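# Seat the feed hopper on the grinder inlet, then release

## Task

Put the feed hopper in place so that it sits fitted on the grinder's inlet, and then open the gripper so the hopper is no longer held.

## Robot and tools

Robot: two 6-joint arms, left_arm and right_arm, each ending in a parallel two-finger gripper. Left base sits at (-0.021, +0.339, 0) m and right base at (+0.038, -0.358, 0) m, both turned only slightly about z. Scene frame: origin on the table top midway between the arms, +x out over the table, +z up, left_arm on the +y side. The arm names do not refer to sides of any camera image. Each gripper's fingers point along its own +z and close along its own y.

Row layout (used by execute_actions and move): one flat list of 14 numbers, each in [-1, 1], covering both arms even if only one moves. First left_arm's 6 joints, then its opening, then the same 7 for right_arm. Joint order in every row and every per-joint result list: shoulder (joint2), elbow (joint3), wrist roll (joint6), wrist pitch (joint4), waist (joint1), wrist yaw (joint5). Joint numbers are scaled offsets, not angles: 1.0 equals 1.32 rad shoulder, 1.276 elbow, 2.022 wrist roll, 1.83 wrist pitch, 1.264 waist, 1.686 wrist yaw. The waist sign is flipped relative to the URDF everywhere (commands, results, refusals). Stated ranges, URDF signs: waist -2.880 to 2.880, shoulder 0.000 to 3.142, elbow 0.000 to 3.019, wrist pitch -1.693 to 1.571, wrist yaw -1.571 to 1.571, wrist roll -2.094 to 2.094; true ends may differ by up to 0.019 rad. Opening is absolute, not an offset: +1 fully open, -1 closed.

execute_actions(actions): a list of up to 15 actions run in order. Each action is a table of up to 15 rows; each row lasts one 1/30 s control step, and if fewer than 15 rows are given the last one is held for the remainder, so one action spans 0.5 s. Within an action every joint offset is measured from that arm's angles when the action began, not from the preceding row; for the first action in a call the reference is the latest reported angles. An action that pushes a joint more than 0.019 rad beyond its range end is rejected for both arms; if the first action fails that test, or any action is malformed, nothing in the call runs. A joint commanded past its real end only goes to that end, and the result may say "joint sent to its limit". An empty list just returns the current state and images.

move(target, speed, blocking): target is one 14-number row; its joint offsets are measured from the Joint positions in the most recent result that shows them, and the openings are absolute and sent at once. All joints travel so they finish together, so the hand traces a curve, and nothing slows for obstacles or the other arm. speed (rad/s, 0.01 to 2, default 0.5) caps the joint with the longest travel; path duration is clamped to 0.5-10 s. blocking=false hands back a result after 0.5 s while motion continues; until a result shows it finished, further rows or moves are refused, so call wait or stop. The result adds a "move:" line: ending (done, off_target, moving, held, fault), limits=held or limits=none, and each arm's joint farthest from target. A fast move or a target far beyond contact hits and presses harder.

wait(seconds): 0 to 10; lets time pass with arms holding their last command, ending early if a running move finishes. stop(): brakes a running move (needs room, more when fast); fingers keep going. zoom_image(camera, region): region [x0, y0, x1, y1] in pixels of that camera's latest image, at most 504 by 504. read_manual(section): licence texts only, no motion. finished_scene(scene): ends the given scene (integer) after the last command is held; irreversible, so call it only once the hopper is seated and released. Answering without a tool call also ends things.

Cameras, all 504x504: cam_head_left, cam_head_right, cam_left_wrist, cam_right_wrist, returned in that order.

Results: a state line per arm gives the gripper point (between the finger pads, about 1 cm behind the tips) as position in metres and quat_wxyz in the scene frame; it can be inaccurate at long reach. Joint positions and Joint velocities list each arm's joints in the order above (rad, rad/s) plus finger gap (m; 0.094 when open). Joint targets shows what the joints are currently driven toward. grip_measured is the opening on the command scale, each gripper off by up to about 1 mm. "joint command not followed" means a clearance check altered some joint targets; the rest of the row still ran. FAULT lines mean an arm stopped.

Motion limits: per step, each joint target stays within a lead of the measured angle (waist 0.264, shoulder 0.32, elbow 0.276, wrist pitch 0.33, wrist yaw 0.186, wrist roll 0.522 rad), and joint targets are scaled back if they would put the gripper over 70 mm from where it is. Big offsets therefore take several actions; an unfinished motion may need re-commanding. Zero offsets can let an arm droop; to hold a pose, send offsets back to the desired angles, then zeros, correcting any shortfall.

Gripping: to hold, command an opening below grip_measured, about 0.03 below for a firm grip, less for a lighter one. Pad force tops out near 50-62 N; thin parts are held more weakly.

Avoid: dropping the hopper or knocking anything off the table; slamming or pressing hard; letting the arms collide. Parts may get brief tugs or pushes. Holding a load heats motors, even while you are composing a reply; MOTOR HOT appears from 85 °C and at 100 °C the arm goes limp and falls.

Each tool is called after ">>>" as name([rows], argument=value, ...), one row to a line, values as JSON.

## Session

>>> execute_actions(actions=[])

Scene clock: 0.00 s.
left_arm: end_effector_position=(+0.2649, +0.5370, +0.2437) grip_measured=+1.000 end_effector_quat_wxyz=(-0.123, +0.449, +0.724, +0.508) | right_arm: end_effector_position=(+0.7720, -0.4058, +0.2607) grip_measured=+1.000 end_effector_quat_wxyz=(+0.526, +0.045, +0.842, -0.113)
Joint names: [shoulder, elbow, wrist roll, wrist pitch, waist, wrist yaw]
Joint positions: left_arm=[ 0.837  0.617  1.71  -0.566 -0.182 -0.874  0.094] | right_arm=[ 1.749  1.414 -0.05  -0.112  0.053  0.23   0.094]
Joint velocities: left_arm=[ 0.005  0.002  0.051  0.002  0.024 -0.007  0.   ] | right_arm=[ 0.015  0.002 -0.007 -0.017  0.015  0.022  0.   ]
Joint targets: left_arm=[0.837 0.643 1.710 -0.563 -0.182 -0.874] | right_arm=[1.752 1.439 -0.050 -0.108 0.053 0.230]

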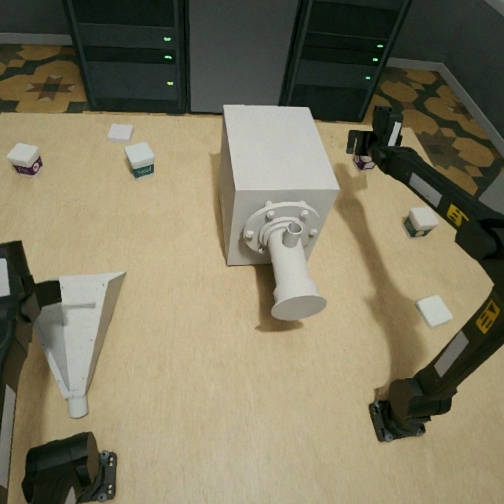

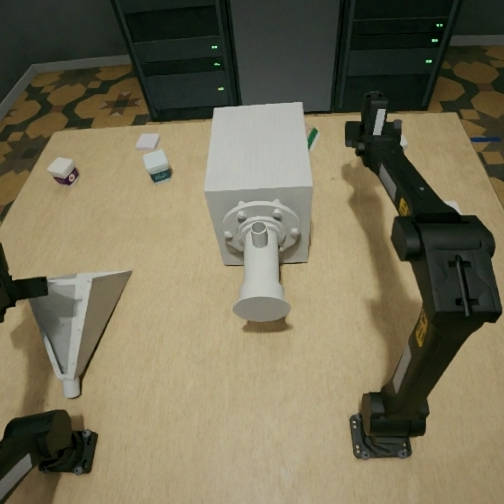

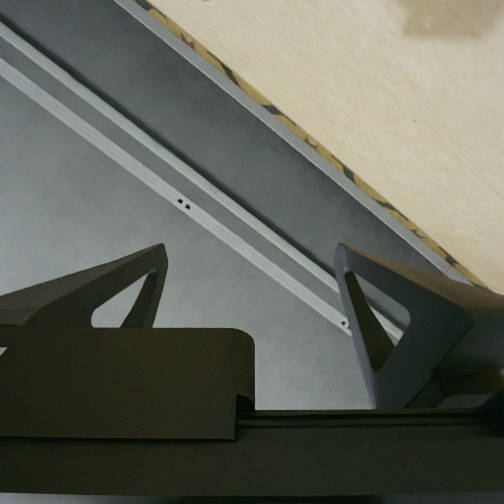

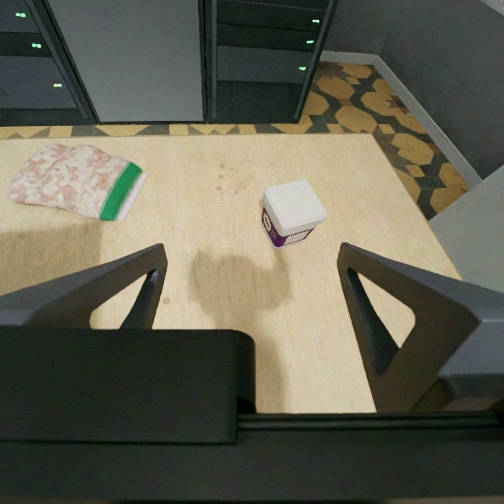

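>>> zoom_image(camera="cam_head_right", region=[0, 230, 200, 430])

>>> zoom_image(camera="cam_head_left", region=[0, 240, 200, 440])

>>> zoom_image(camera="cam_head_left", region=[210, 180, 360, 330])

Region (0, 230, 200, 430) of cam_head_right's 504x504 image, scaled by 2.520, with more detail than that image has.

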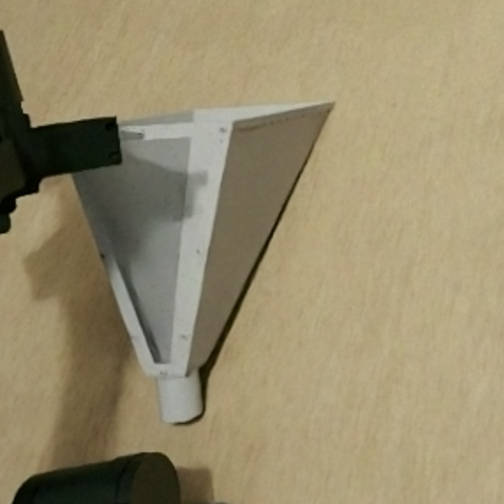

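Region (0, 240, 200, 440) of cam_head_left's 504x504 image, scaled by 2.520, with more detail than that image has.

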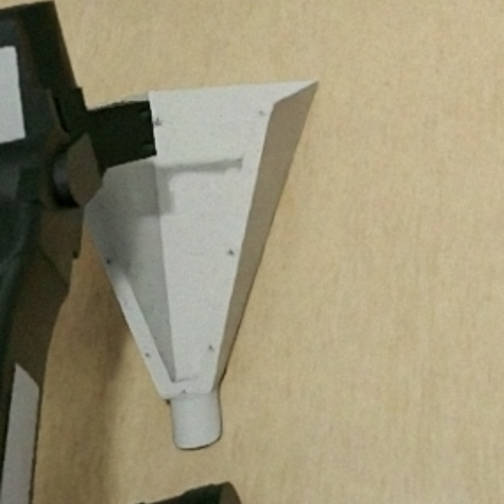

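Region (210, 180, 360, 330) of cam_head_left's 504x504 image, scaled by 3.360, with more detail than that image has.

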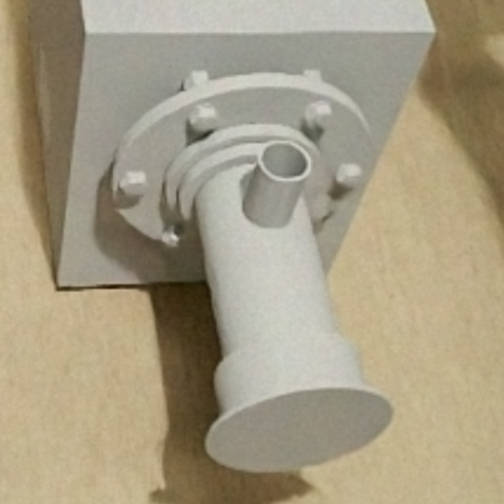

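>>> move(target=[0.123,0.43,-0.846,-0.565,0,0.518,1,0,0.02,0,0,0,0,1], speed=1.2)

Scene clock: 33.47 s.
left_arm: end_effector_position=(+0.2495, +0.3994, +0.2885) grip_measured=+1.000 end_effector_quat_wxyz=(+0.055, -0.102, +0.993, +0.009) | right_arm: end_effector_position=(+0.7720, -0.4058, +0.2607) grip_measured=+1.000 end_effector_quat_wxyz=(+0.526, +0.045, +0.842, -0.113)
Joint names: [shoulder, elbow, wrist roll, wrist pitch, waist, wrist yaw]
Joint positions: left_arm=[ 0.99   1.117  0.012 -1.586 -0.182 -0.005  0.094] | right_arm=[ 1.749  1.414 -0.05  -0.112  0.053  0.23   0.094]
Joint velocities: left_arm=[ 0.005 -0.022  0.007  0.002  0.005  0.007  0.   ] | right_arm=[-0.005 -0.007 -0.022 -0.002  0.005  0.051  0.   ]
Joint targets: left_arm=[0.999 1.166 -0.001 -1.600 -0.182 -0.001] | right_arm=[1.749 1.439 -0.050 -0.112 0.053 0.230]
move: off_target (left_arm, right_arm); limits=none; left_arm: farthest joint: the elbow, 0.049 radians from its target (0.548 radians at the start); right_arm: farthest joint: the elbow, 0.026 radians from its target (0.026 radians at the start)

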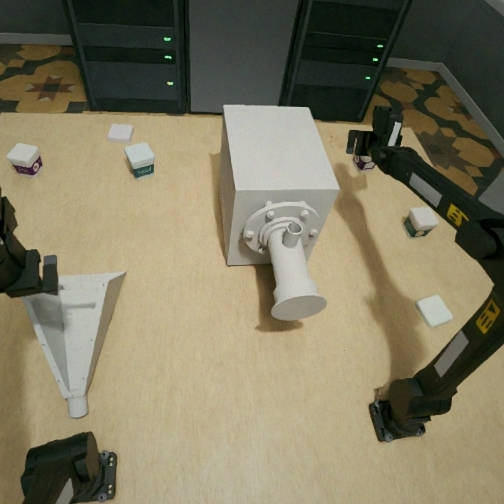

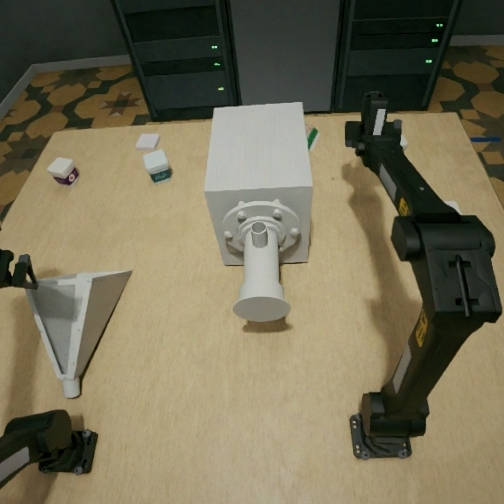

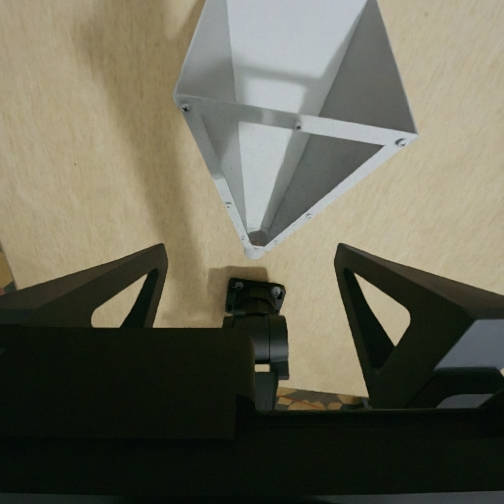

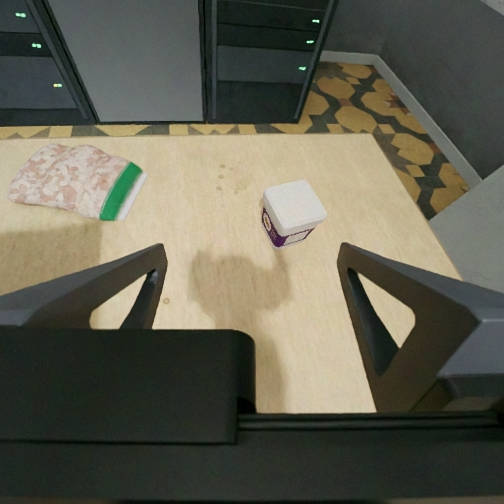

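>>> move(target=[-0.363,-0.508,0.065,0.134,0.024,0,0.6,0,0.02,0,0,0,0,1], speed=0.7)

Scene clock: 65.13 s.
left_arm: end_effector_position=(+0.1233, +0.3686, +0.1150) grip_measured=+0.602 end_effector_quat_wxyz=(+0.082, -0.033, +0.996, +0.016) | right_arm: end_effector_position=(+0.7720, -0.4058, +0.2607) grip_measured=+1.000 end_effector_quat_wxyz=(+0.526, +0.045, +0.842, -0.113)
Joint names: [shoulder, elbow, wrist roll, wrist pitch, waist, wrist yaw]
Joint positions: left_arm=[ 0.511  0.465  0.13  -1.357 -0.162 -0.005  0.075] | right_arm=[ 1.749  1.414 -0.05  -0.112  0.053  0.23   0.094]
Joint velocities: left_arm=[-0.005 -0.002  0.037  0.002 -0.015  0.051  0.001] | right_arm=[ 0.005  0.002  0.022 -0.002  0.015 -0.022  0.   ]
Joint targets: left_arm=[0.511 0.469 0.144 -1.341 -0.152 -0.005] | right_arm=[1.749 1.439 -0.050 -0.112 0.053 0.230]
move: off_target (right_arm); limits=none; left_arm: farthest joint: the wrist pitch, 0.016 radians from its target (0.245 radians at the start); right_arm: farthest joint: the elbow, 0.026 radians from its target (0.026 radians at the start)

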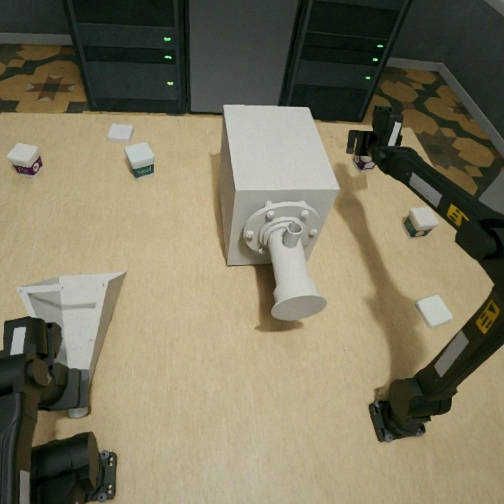

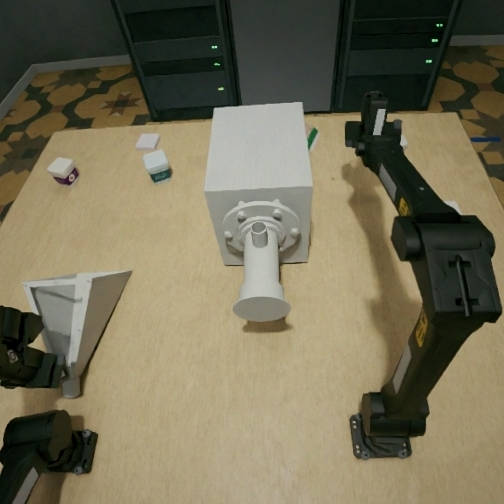

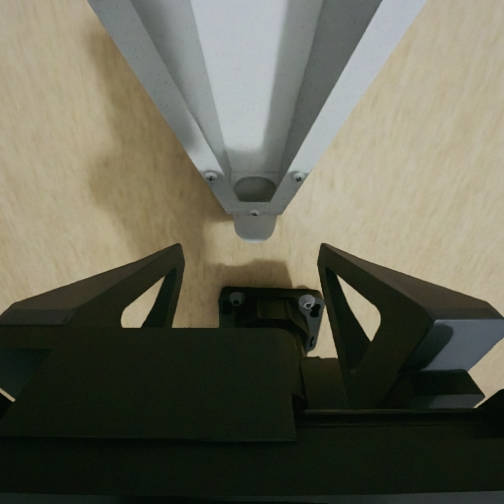

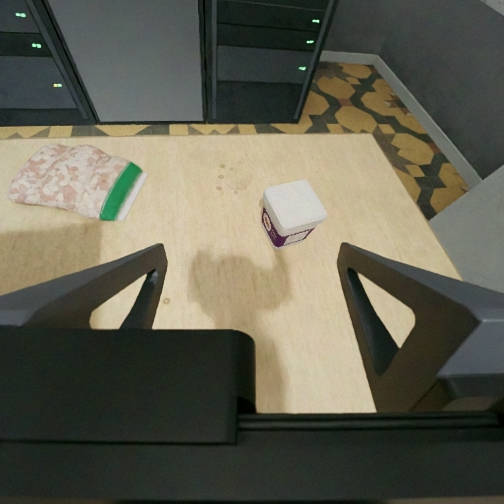

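>>> move(target=[0.028,-0.180,0.006,0.153,0.01,0,0.5,0,0.015,0,0,0,0,1], speed=0.3)

Scene clock: 75.43 s.
left_arm: end_effector_position=(+0.1149, +0.3667, +0.0268) grip_measured=+0.502 end_effector_quat_wxyz=(+0.084, -0.032, +0.996, +0.016) | right_arm: end_effector_position=(+0.7720, -0.4058, +0.2607) grip_measured=+1.000 end_effector_quat_wxyz=(+0.526, +0.045, +0.842, -0.113)
Joint names: [shoulder, elbow, wrist roll, wrist pitch, waist, wrist yaw]
Joint positions: left_arm=[ 0.542  0.236  0.131 -1.094 -0.16  -0.005  0.071] | right_arm=[ 1.749  1.414 -0.05  -0.112  0.053  0.23   0.094]
Joint velocities: left_arm=[-0.005 -0.002  0.037 -0.002  0.015  0.007  0.   ] | right_arm=[-0.005  0.002  0.037  0.002  0.005 -0.022  0.   ]
Joint targets: left_arm=[0.548 0.235 0.143 -1.077 -0.150 -0.005] | right_arm=[1.749 1.433 -0.050 -0.112 0.053 0.230]
move: done; limits=none; left_arm: farthest joint: the wrist pitch, 0.017 radians from its target (0.280 radians at the start); right_arm: farthest joint: the elbow, 0.019 radians from its target (0.019 radians at the start)

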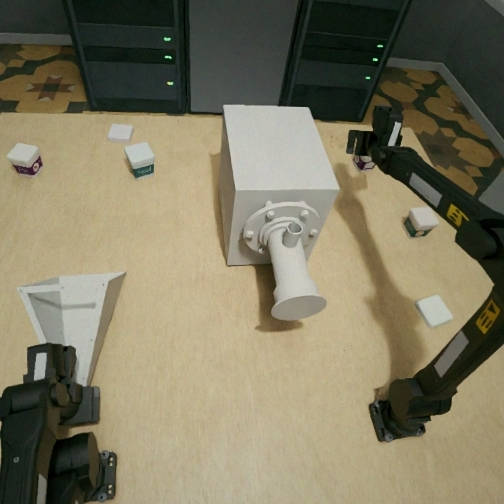

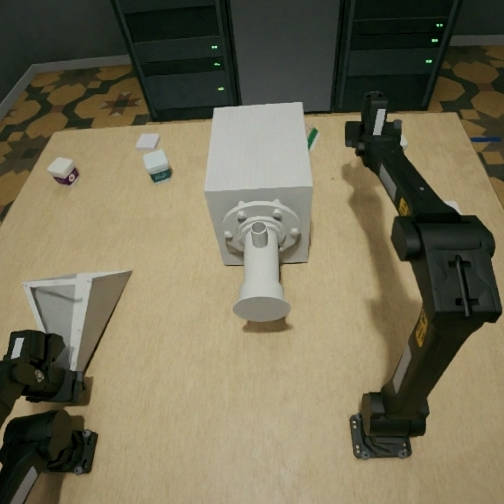

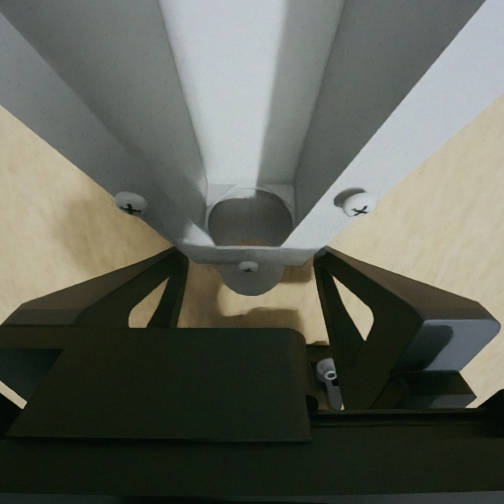

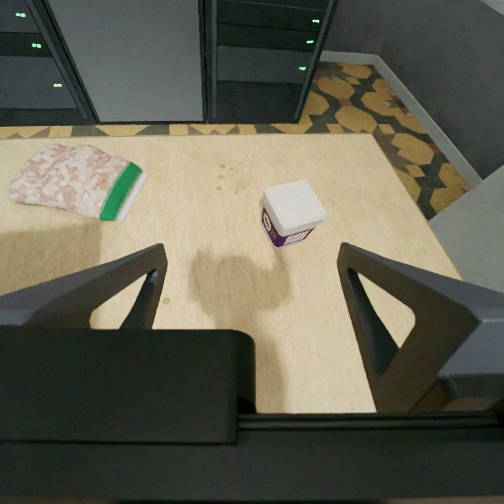

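>>> execute_actions([
  [[0,0,0,0,0,0,-0.1,0,0.015,0,0,0,0,1]],
  [[0,0,0,0,0,0,-0.35,0,0.015,0,0,0,0,1]],
])

>>> move(target=[0,0.13,0,0.02,0,0,-0.35,0,0.015,0,0,0,0,1], speed=0.15)

Scene clock: 81.77 s.
left_arm: end_effector_position=(+0.1149, +0.3664, +0.0268) grip_measured=-0.211 end_effector_quat_wxyz=(+0.084, -0.035, +0.996, +0.015) | right_arm: end_effector_position=(+0.7720, -0.4058, +0.2607) grip_measured=+1.000 end_effector_quat_wxyz=(+0.526, +0.045, +0.842, -0.113)
Joint names: [shoulder, elbow, wrist roll, wrist pitch, waist, wrist yaw]
Joint positions: left_arm=[ 0.542  0.236  0.126 -1.094 -0.161 -0.003  0.037] | right_arm=[ 1.749  1.414 -0.05  -0.112  0.053  0.23   0.094]
Joint velocities: left_arm=[ 0.005  0.007 -0.007 -0.007  0.015 -0.022 -0.001] | right_arm=[-0.005 -0.007  0.022 -0.007  0.005  0.022  0.   ]
Joint targets: left_arm=[0.542 0.236 0.131 -1.094 -0.161 -0.005] | right_arm=[1.749 1.433 -0.050 -0.112 0.053 0.230]

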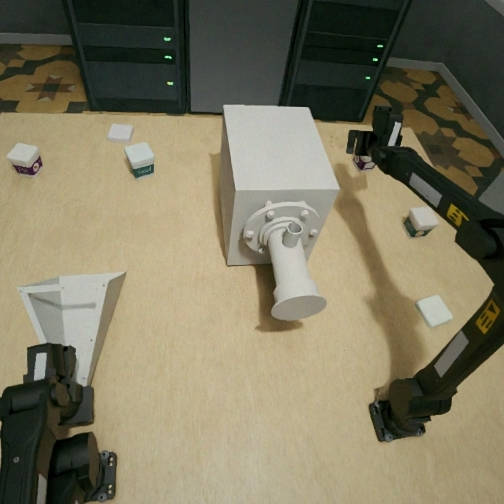

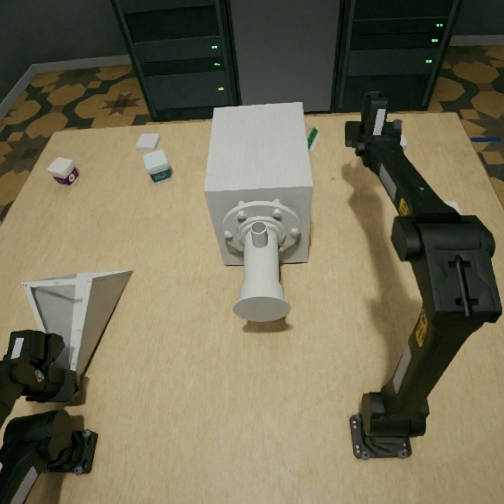

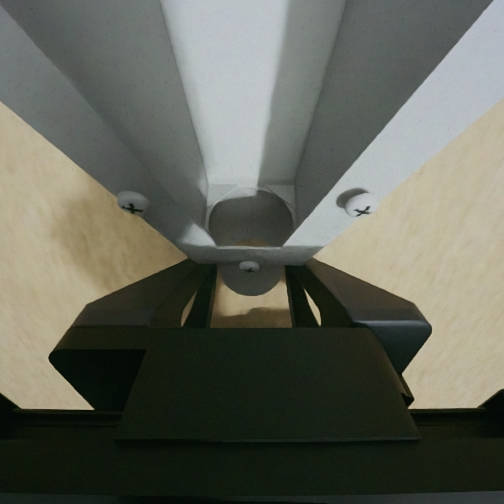

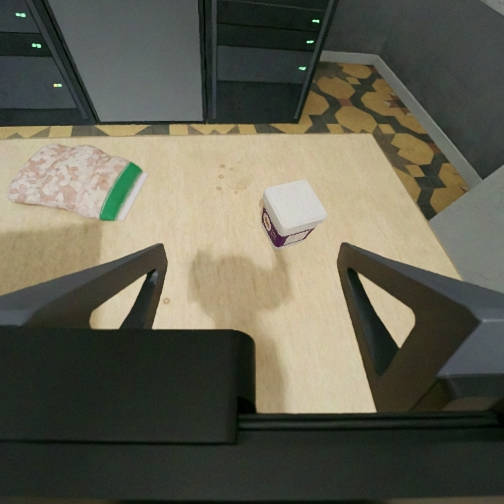

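Scene clock: 83.27 s.
left_arm: end_effector_position=(+0.1399, +0.3711, +0.0576) grip_measured=-0.211 end_effector_quat_wxyz=(+0.118, -0.035, +0.992, +0.020) | right_arm: end_effector_position=(+0.7720, -0.4058, +0.2607) grip_measured=+1.000 end_effector_quat_wxyz=(+0.526, +0.045, +0.842, -0.113)
Joint names: [shoulder, elbow, wrist roll, wrist pitch, waist, wrist yaw]
Joint positions: left_arm=[ 0.549  0.312  0.126 -1.094 -0.161 -0.002  0.037] | right_arm=[ 1.749  1.414 -0.05  -0.112  0.053  0.23   0.094]
Joint velocities: left_arm=[-0.015  0.007 -0.007 -0.002 -0.015  0.022 -0.   ] | right_arm=[ 0.005 -0.002 -0.066 -0.002 -0.005 -0.022  0.   ]
Joint targets: left_arm=[0.542 0.402 0.126 -1.057 -0.161 -0.002] | right_arm=[1.749 1.433 -0.050 -0.112 0.053 0.230]
move: off_target (left_arm); limits=none; left_arm: farthest joint: the elbow, 0.090 radians from its target (0.166 radians at the start); right_arm: farthest joint: the elbow, 0.019 radians from its target (0.019 radians at the start)

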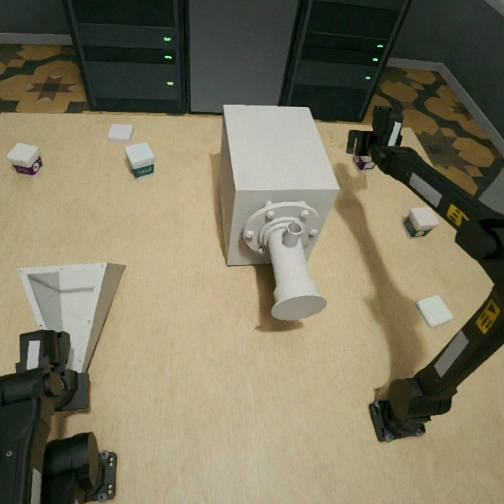

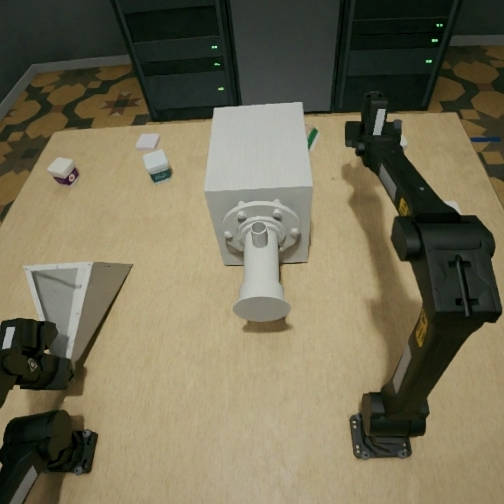

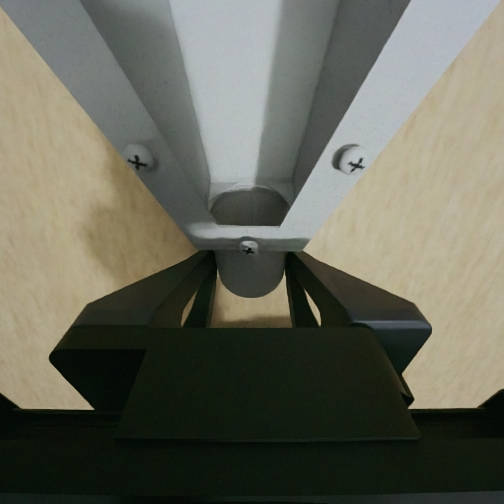

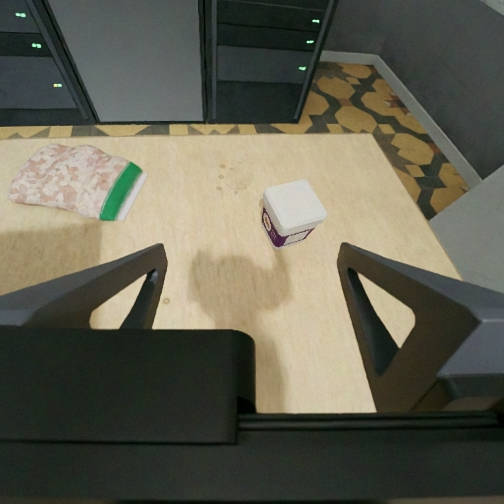

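>>> move(target=[-0.008,-0.05,0,0,0,0,-0.35,0,0.015,0,0,0,0,1], speed=0.1)

>>> move(target=[0,0,0,0,0,0,0.6,0,0.015,0,0,0,0,1])

>>> move(target=[0,0.25,0,-0.17,0,0,0.6,0,0.015,0,0,0,0,1])

>>> move(target=[0.36,0.52,0,-0.1,0.1,0,0.6,-0.5,-0.3,0,0,0.2,0,1], speed=0.8)

>>> move(target=[0.42,0.3,-0.066,-0.05,0.21,-0.07,0.2,0,0.015,0,0,0,0,1], speed=0.8)

Scene clock: 120.07 s.
left_arm: end_effector_position=(+0.1174, +0.3667, +0.0297) grip_measured=-0.211 end_effector_quat_wxyz=(+0.087, -0.035, +0.996, +0.015) | right_arm: end_effector_position=(+0.7720, -0.4058, +0.2607) grip_measured=+1.000 end_effector_quat_wxyz=(+0.526, +0.045, +0.842, -0.113)
Joint names: [shoulder, elbow, wrist roll, wrist pitch, waist, wrist yaw]
Joint positions: left_arm=[ 0.545  0.244  0.126 -1.094 -0.161 -0.002  0.037] | right_arm=[ 1.749  1.414 -0.05  -0.112  0.053  0.23   0.094]
Joint velocities: left_arm=[-0.005 -0.007 -0.007 -0.017  0.015  0.066  0.001] | right_arm=[-0.015  0.012  0.022 -0.012 -0.015 -0.022  0.   ]
Joint targets: left_arm=[0.539 0.248 0.126 -1.094 -0.161 -0.002] | right_arm=[1.749 1.433 -0.050 -0.112 0.053 0.230]
move: done; limits=none; left_arm: farthest joint: the shoulder, 0.007 radians from its target (0.011 radians at the start); right_arm: farthest joint: the elbow, 0.019 radians from its target (0.019 radians at the start)

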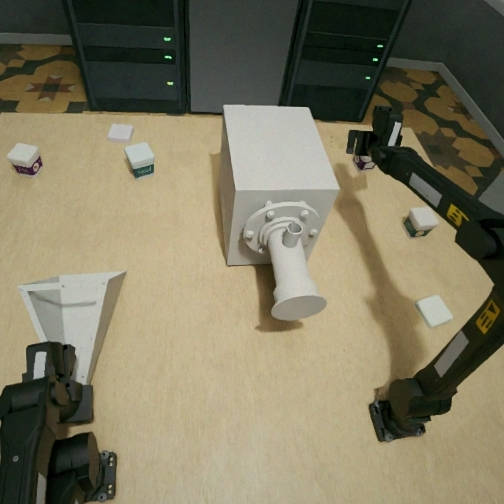

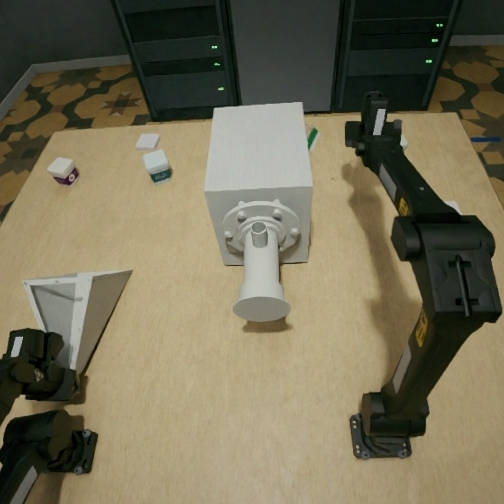

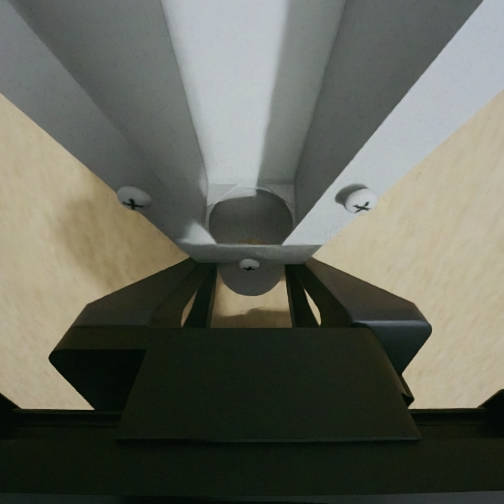

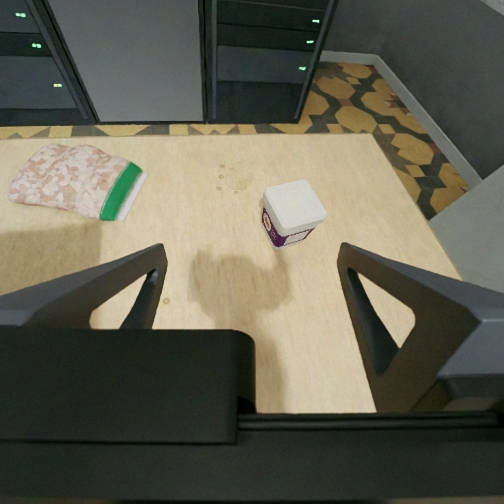

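Scene clock: 120.77 s.
left_arm: end_effector_position=(+0.1173, +0.3667, +0.0295) grip_measured=+0.598 end_effector_quat_wxyz=(+0.086, -0.035, +0.996, +0.015) | right_arm: end_effector_position=(+0.7720, -0.4058, +0.2607) grip_measured=+1.000 end_effector_quat_wxyz=(+0.526, +0.045, +0.842, -0.113)
Joint names: [shoulder, elbow, wrist roll, wrist pitch, waist, wrist yaw]
Joint positions: left_arm=[ 0.545  0.244  0.126 -1.094 -0.161 -0.002  0.075] | right_arm=[ 1.749  1.414 -0.05  -0.112  0.053  0.23   0.094]
Joint velocities: left_arm=[-0.005 -0.032  0.081 -0.012 -0.005  0.007 -0.001] | right_arm=[-0.015  0.007 -0.066 -0.007  0.005  0.022  0.   ]
Joint targets: left_arm=[0.545 0.244 0.126 -1.094 -0.161 -0.002] | right_arm=[1.749 1.433 -0.050 -0.112 0.053 0.230]
move: done; limits=none; left_arm: farthest joint: the waist, 0.000 radians from its target (0.000 radians at the start); right_arm: farthest joint: the elbow, 0.019 radians from its target (0.019 radians at the start)

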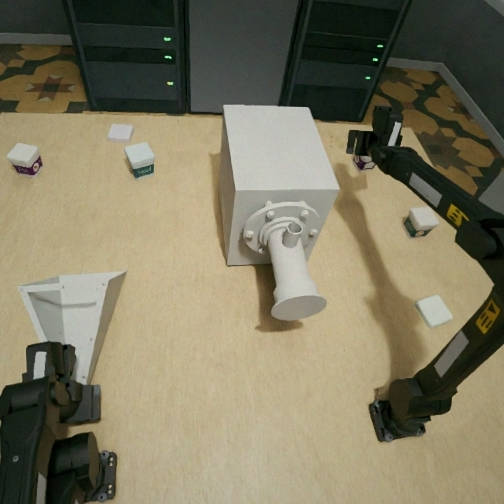

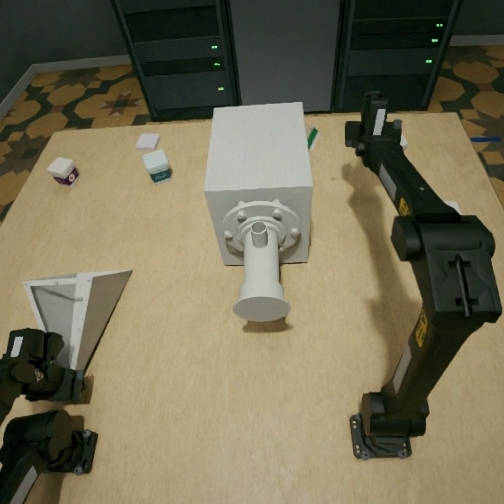

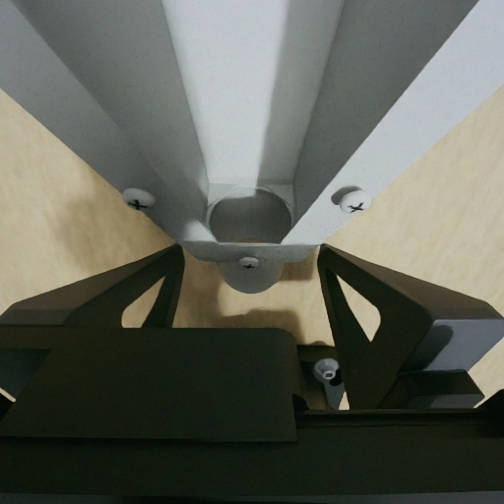

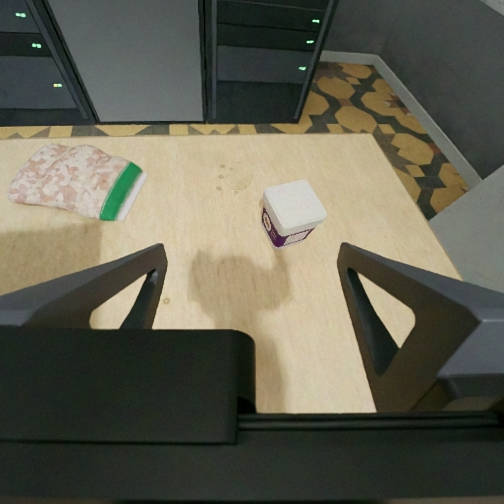

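Scene clock: 121.93 s.
left_arm: end_effector_position=(+0.1292, +0.3691, +0.1328) grip_measured=+0.598 end_effector_quat_wxyz=(+0.076, -0.035, +0.996, +0.013) | right_arm: end_effector_position=(+0.7720, -0.4058, +0.2607) grip_measured=+1.000 end_effector_quat_wxyz=(+0.526, +0.045, +0.842, -0.113)
Joint names: [shoulder, elbow, wrist roll, wrist pitch, waist, wrist yaw]
Joint positions: left_arm=[ 0.545  0.521  0.126 -1.391 -0.161 -0.002  0.075] | right_arm=[ 1.749  1.414 -0.05  -0.112  0.053  0.23   0.094]
Joint velocities: left_arm=[-0.015 -0.027 -0.022  0.002  0.015  0.007 -0.   ] | right_arm=[-0.015 -0.002 -0.051 -0.027  0.005 -0.022  0.   ]
Joint targets: left_arm=[0.545 0.563 0.126 -1.405 -0.161 -0.002] | right_arm=[1.749 1.433 -0.050 -0.112 0.053 0.230]
move: off_target (left_arm); limits=none; left_arm: farthest joint: the elbow, 0.042 radians from its target (0.319 radians at the start); right_arm: farthest joint: the elbow, 0.019 radians from its target (0.019 radians at the start)

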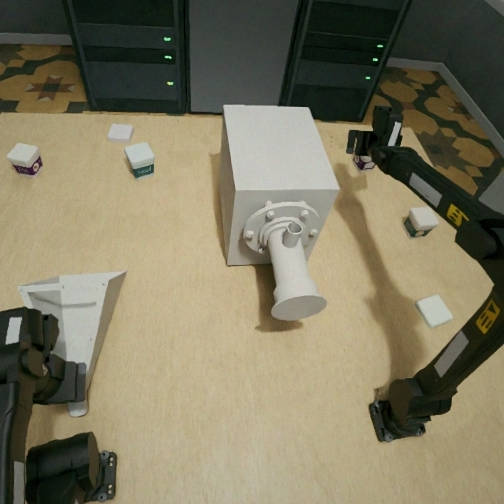

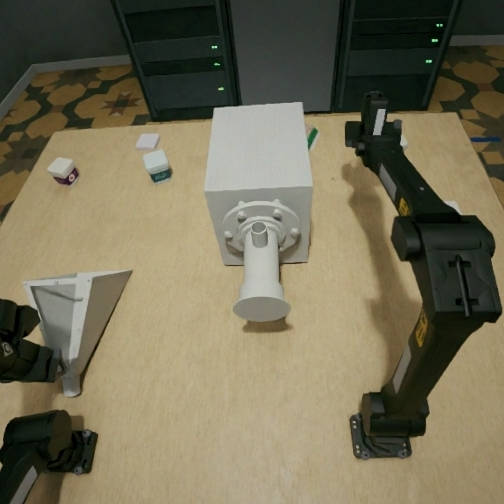

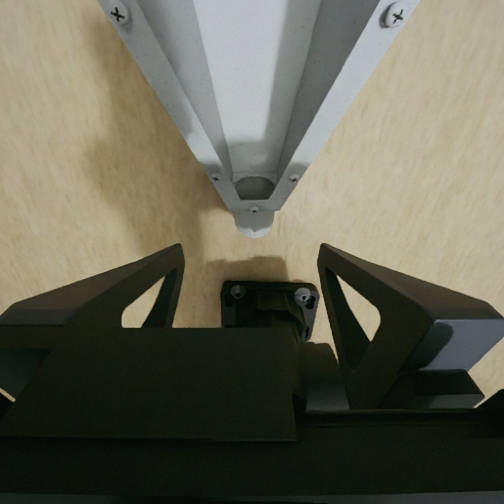

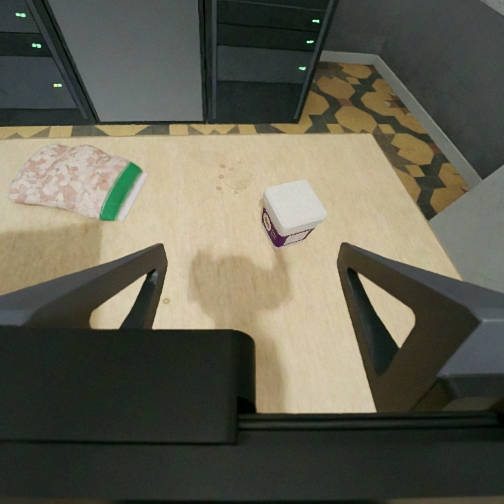

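Scene clock: 123.33 s.
left_arm: end_effector_position=(+0.2712, +0.3621, +0.2909) grip_measured=+0.598 end_effector_quat_wxyz=(+0.065, +0.024, +0.998, +0.008) | right_arm: end_effector_position=(+0.5349, -0.5319, +0.4403) grip_measured=+1.000 end_effector_quat_wxyz=(+0.623, +0.154, +0.744, -0.186)
Joint names: [shoulder, elbow, wrist roll, wrist pitch, waist, wrist yaw]
Joint positions: left_arm=[ 1.021  1.141  0.126 -1.56  -0.043 -0.002  0.075] | right_arm=[ 1.084  1.037 -0.05  -0.112  0.303  0.23   0.094]
Joint velocities: left_arm=[-0.005  0.002 -0.007  0.012  0.015  0.037  0.001] | right_arm=[ 0.005 -0.007  0.037 -0.017 -0.005 -0.007  0.   ]
Joint targets: left_arm=[1.021 1.184 0.126 -1.574 -0.035 -0.002] | right_arm=[1.089 1.031 -0.050 -0.112 0.305 0.230]
move: off_target (left_arm); limits=none; left_arm: farthest joint: the elbow, 0.043 radians from its target (0.664 radians at the start); right_arm: farthest joint: the elbow, 0.006 radians from its target (0.382 radians at the start)

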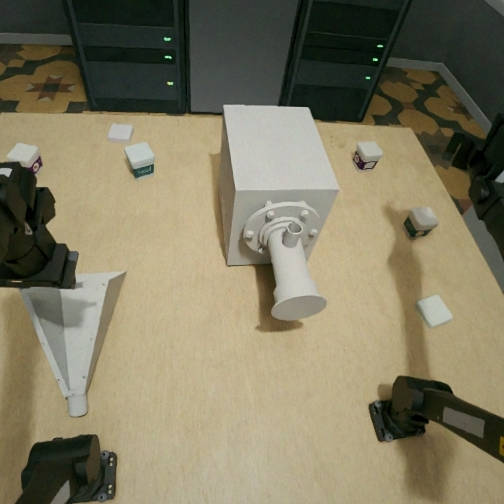

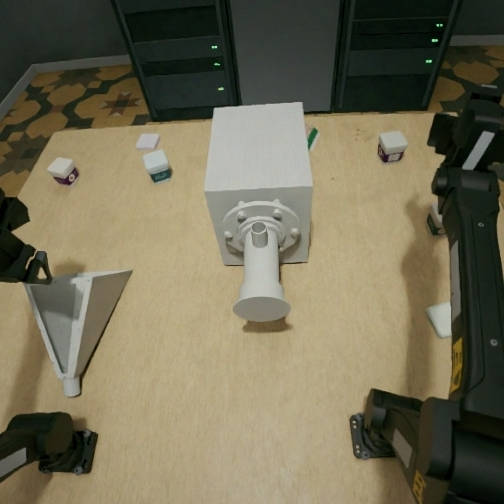

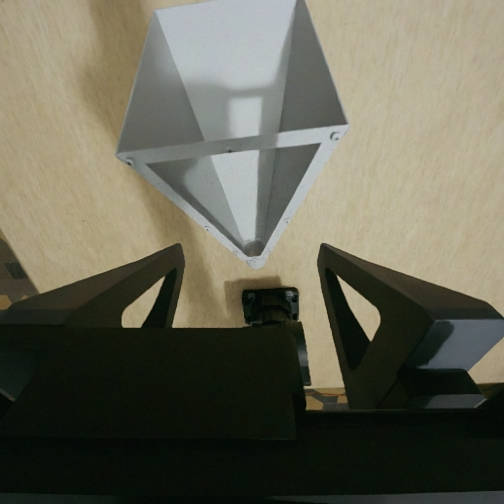

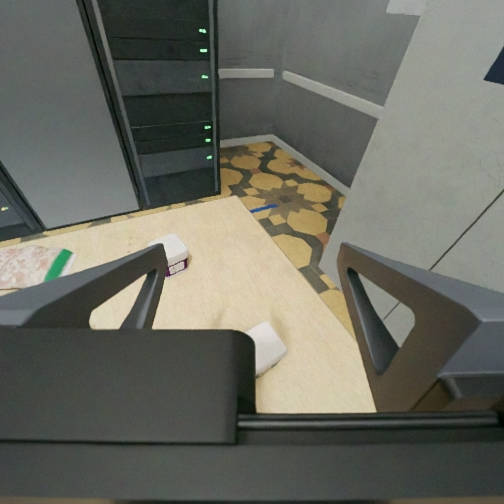

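Scene clock: 124.70 s.
left_arm: end_effector_position=(+0.4064, +0.2768, +0.2256) grip_measured=+0.202 end_effector_quat_wxyz=(-0.083, +0.103, +0.989, +0.066) | right_arm: end_effector_position=(+0.5349, -0.5319, +0.4403) grip_measured=+1.000 end_effector_quat_wxyz=(+0.623, +0.154, +0.744, -0.186)
Joint names: [shoulder, elbow, wrist roll, wrist pitch, waist, wrist yaw]
Joint positions: left_arm=[ 1.585  1.475  0.006 -1.639  0.226 -0.117  0.056] | right_arm=[ 1.084  1.037 -0.05  -0.112  0.303  0.23   0.094]
Joint velocities: left_arm=[-0.005  0.007 -0.11  -0.002  0.015 -0.022  0.   ] | right_arm=[-0.005  0.002  0.037 -0.007  0.005 -0.051  0.   ]
Joint targets: left_arm=[1.575 1.524 -0.007 -1.652 0.223 -0.120] | right_arm=[1.084 1.056 -0.050 -0.112 0.303 0.230]
move: off_target (left_arm); limits=none; left_arm: farthest joint: the elbow, 0.049 radians from its target (0.383 radians at the start); right_arm: farthest joint: the elbow, 0.019 radians from its target (0.019 radians at the start)

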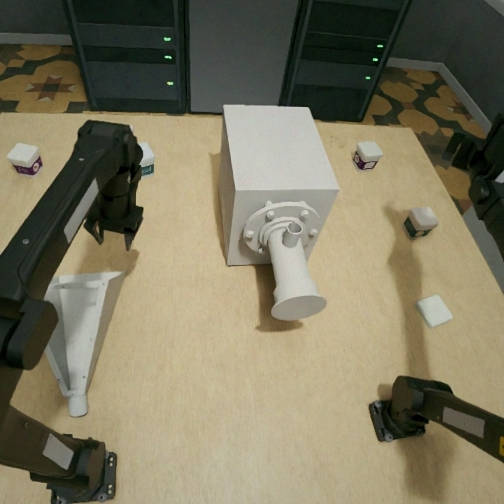

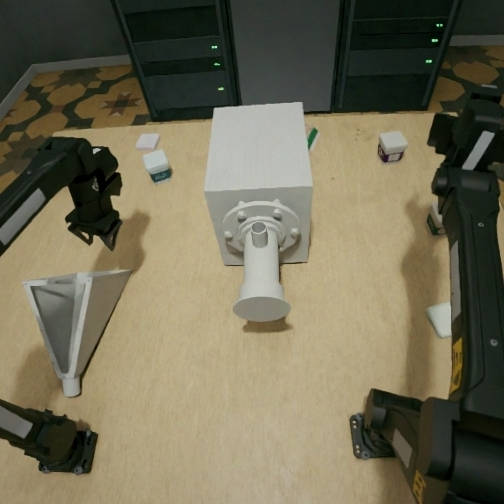

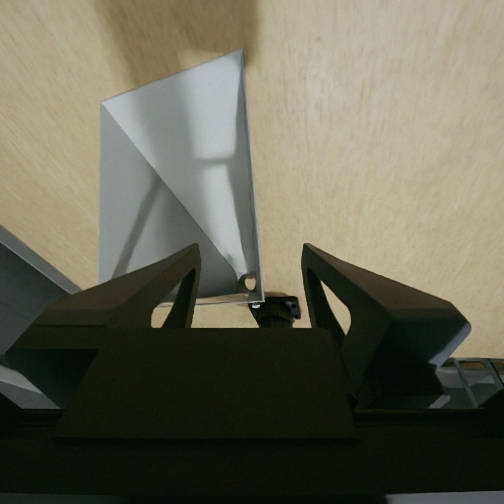

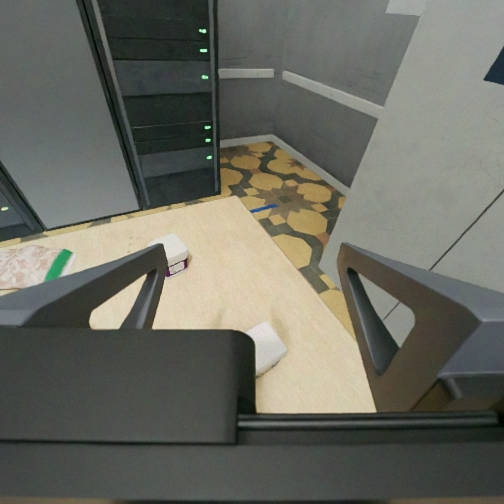

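>>> move(target=[0.174,-0.108,0,0,-0.015,0,0.2,0,0.015,0,0,0,0,1], speed=0.3)

>>> zoom_image(camera="cam_head_right", region=[30, 160, 230, 360])

Scene clock: 143.80 s.
left_arm: end_effector_position=(+0.3675, +0.2881, +0.0972) grip_measured=+0.202 end_effector_quat_wxyz=(-0.263, +0.105, +0.956, +0.080) | right_arm: end_effector_position=(+0.5349, -0.5319, +0.4403) grip_measured=+1.000 end_effector_quat_wxyz=(+0.623, +0.154, +0.744, -0.186)
Joint names: [shoulder, elbow, wrist roll, wrist pitch, waist, wrist yaw]
Joint positions: left_arm=[ 1.814  1.337  0.005 -1.639  0.216 -0.117  0.056] | right_arm=[ 1.084  1.037 -0.05  -0.112  0.303  0.23   0.094]
Joint velocities: left_arm=[ 0.015  0.007  0.051  0.002 -0.015 -0.066  0.   ] | right_arm=[-0.005  0.002 -0.037 -0.007  0.005  0.007  0.   ]
Joint targets: left_arm=[1.815 1.337 0.006 -1.639 0.207 -0.117] | right_arm=[1.084 1.056 -0.050 -0.112 0.303 0.230]
move: done; limits=none; left_arm: farthest joint: the waist, 0.009 radians from its target (0.019 radians at the start); right_arm: farthest joint: the elbow, 0.019 radians from its target (0.019 radians at the start)

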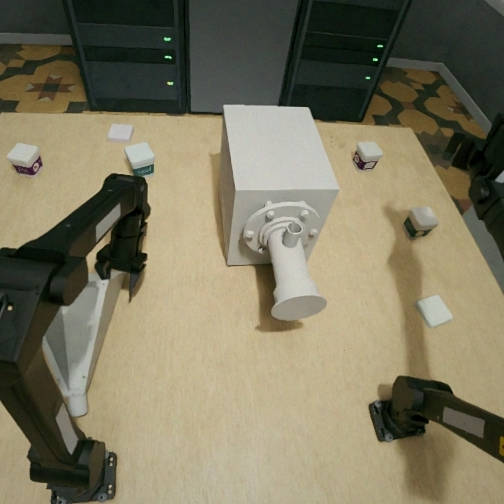

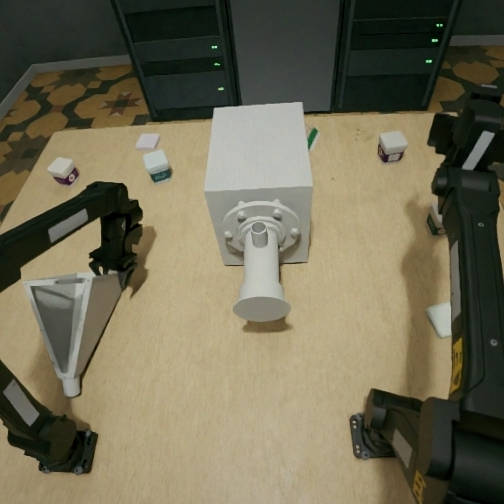

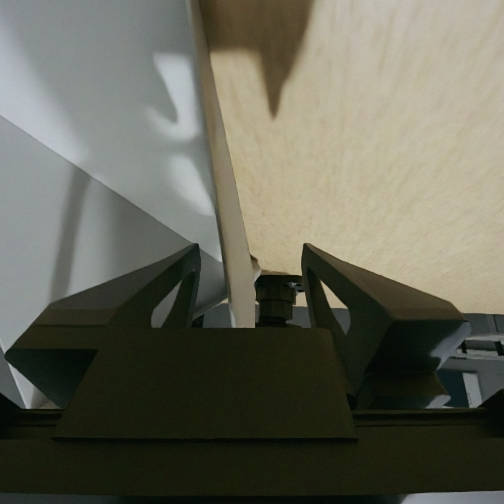

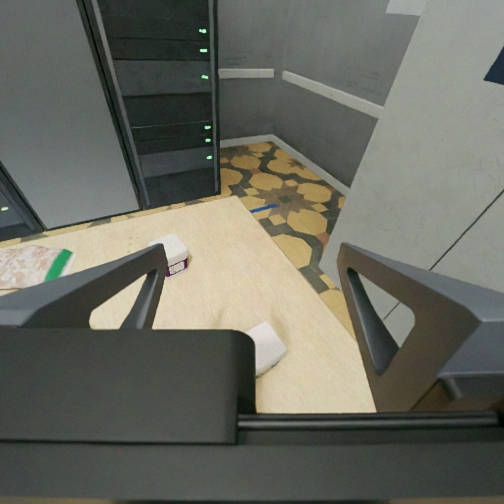

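Region (30, 160, 230, 360) of cam_head_right's 504x504 image, scaled by 2.520, with more detail than that image has.

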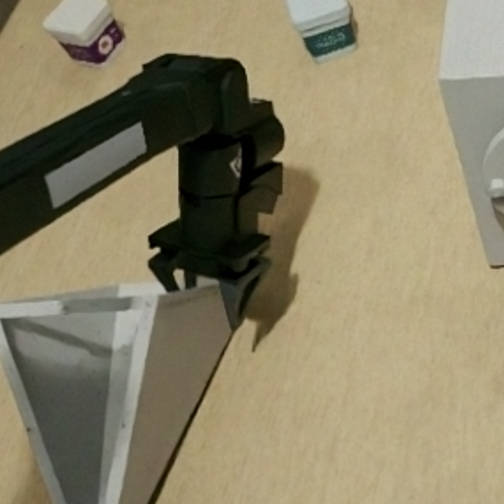

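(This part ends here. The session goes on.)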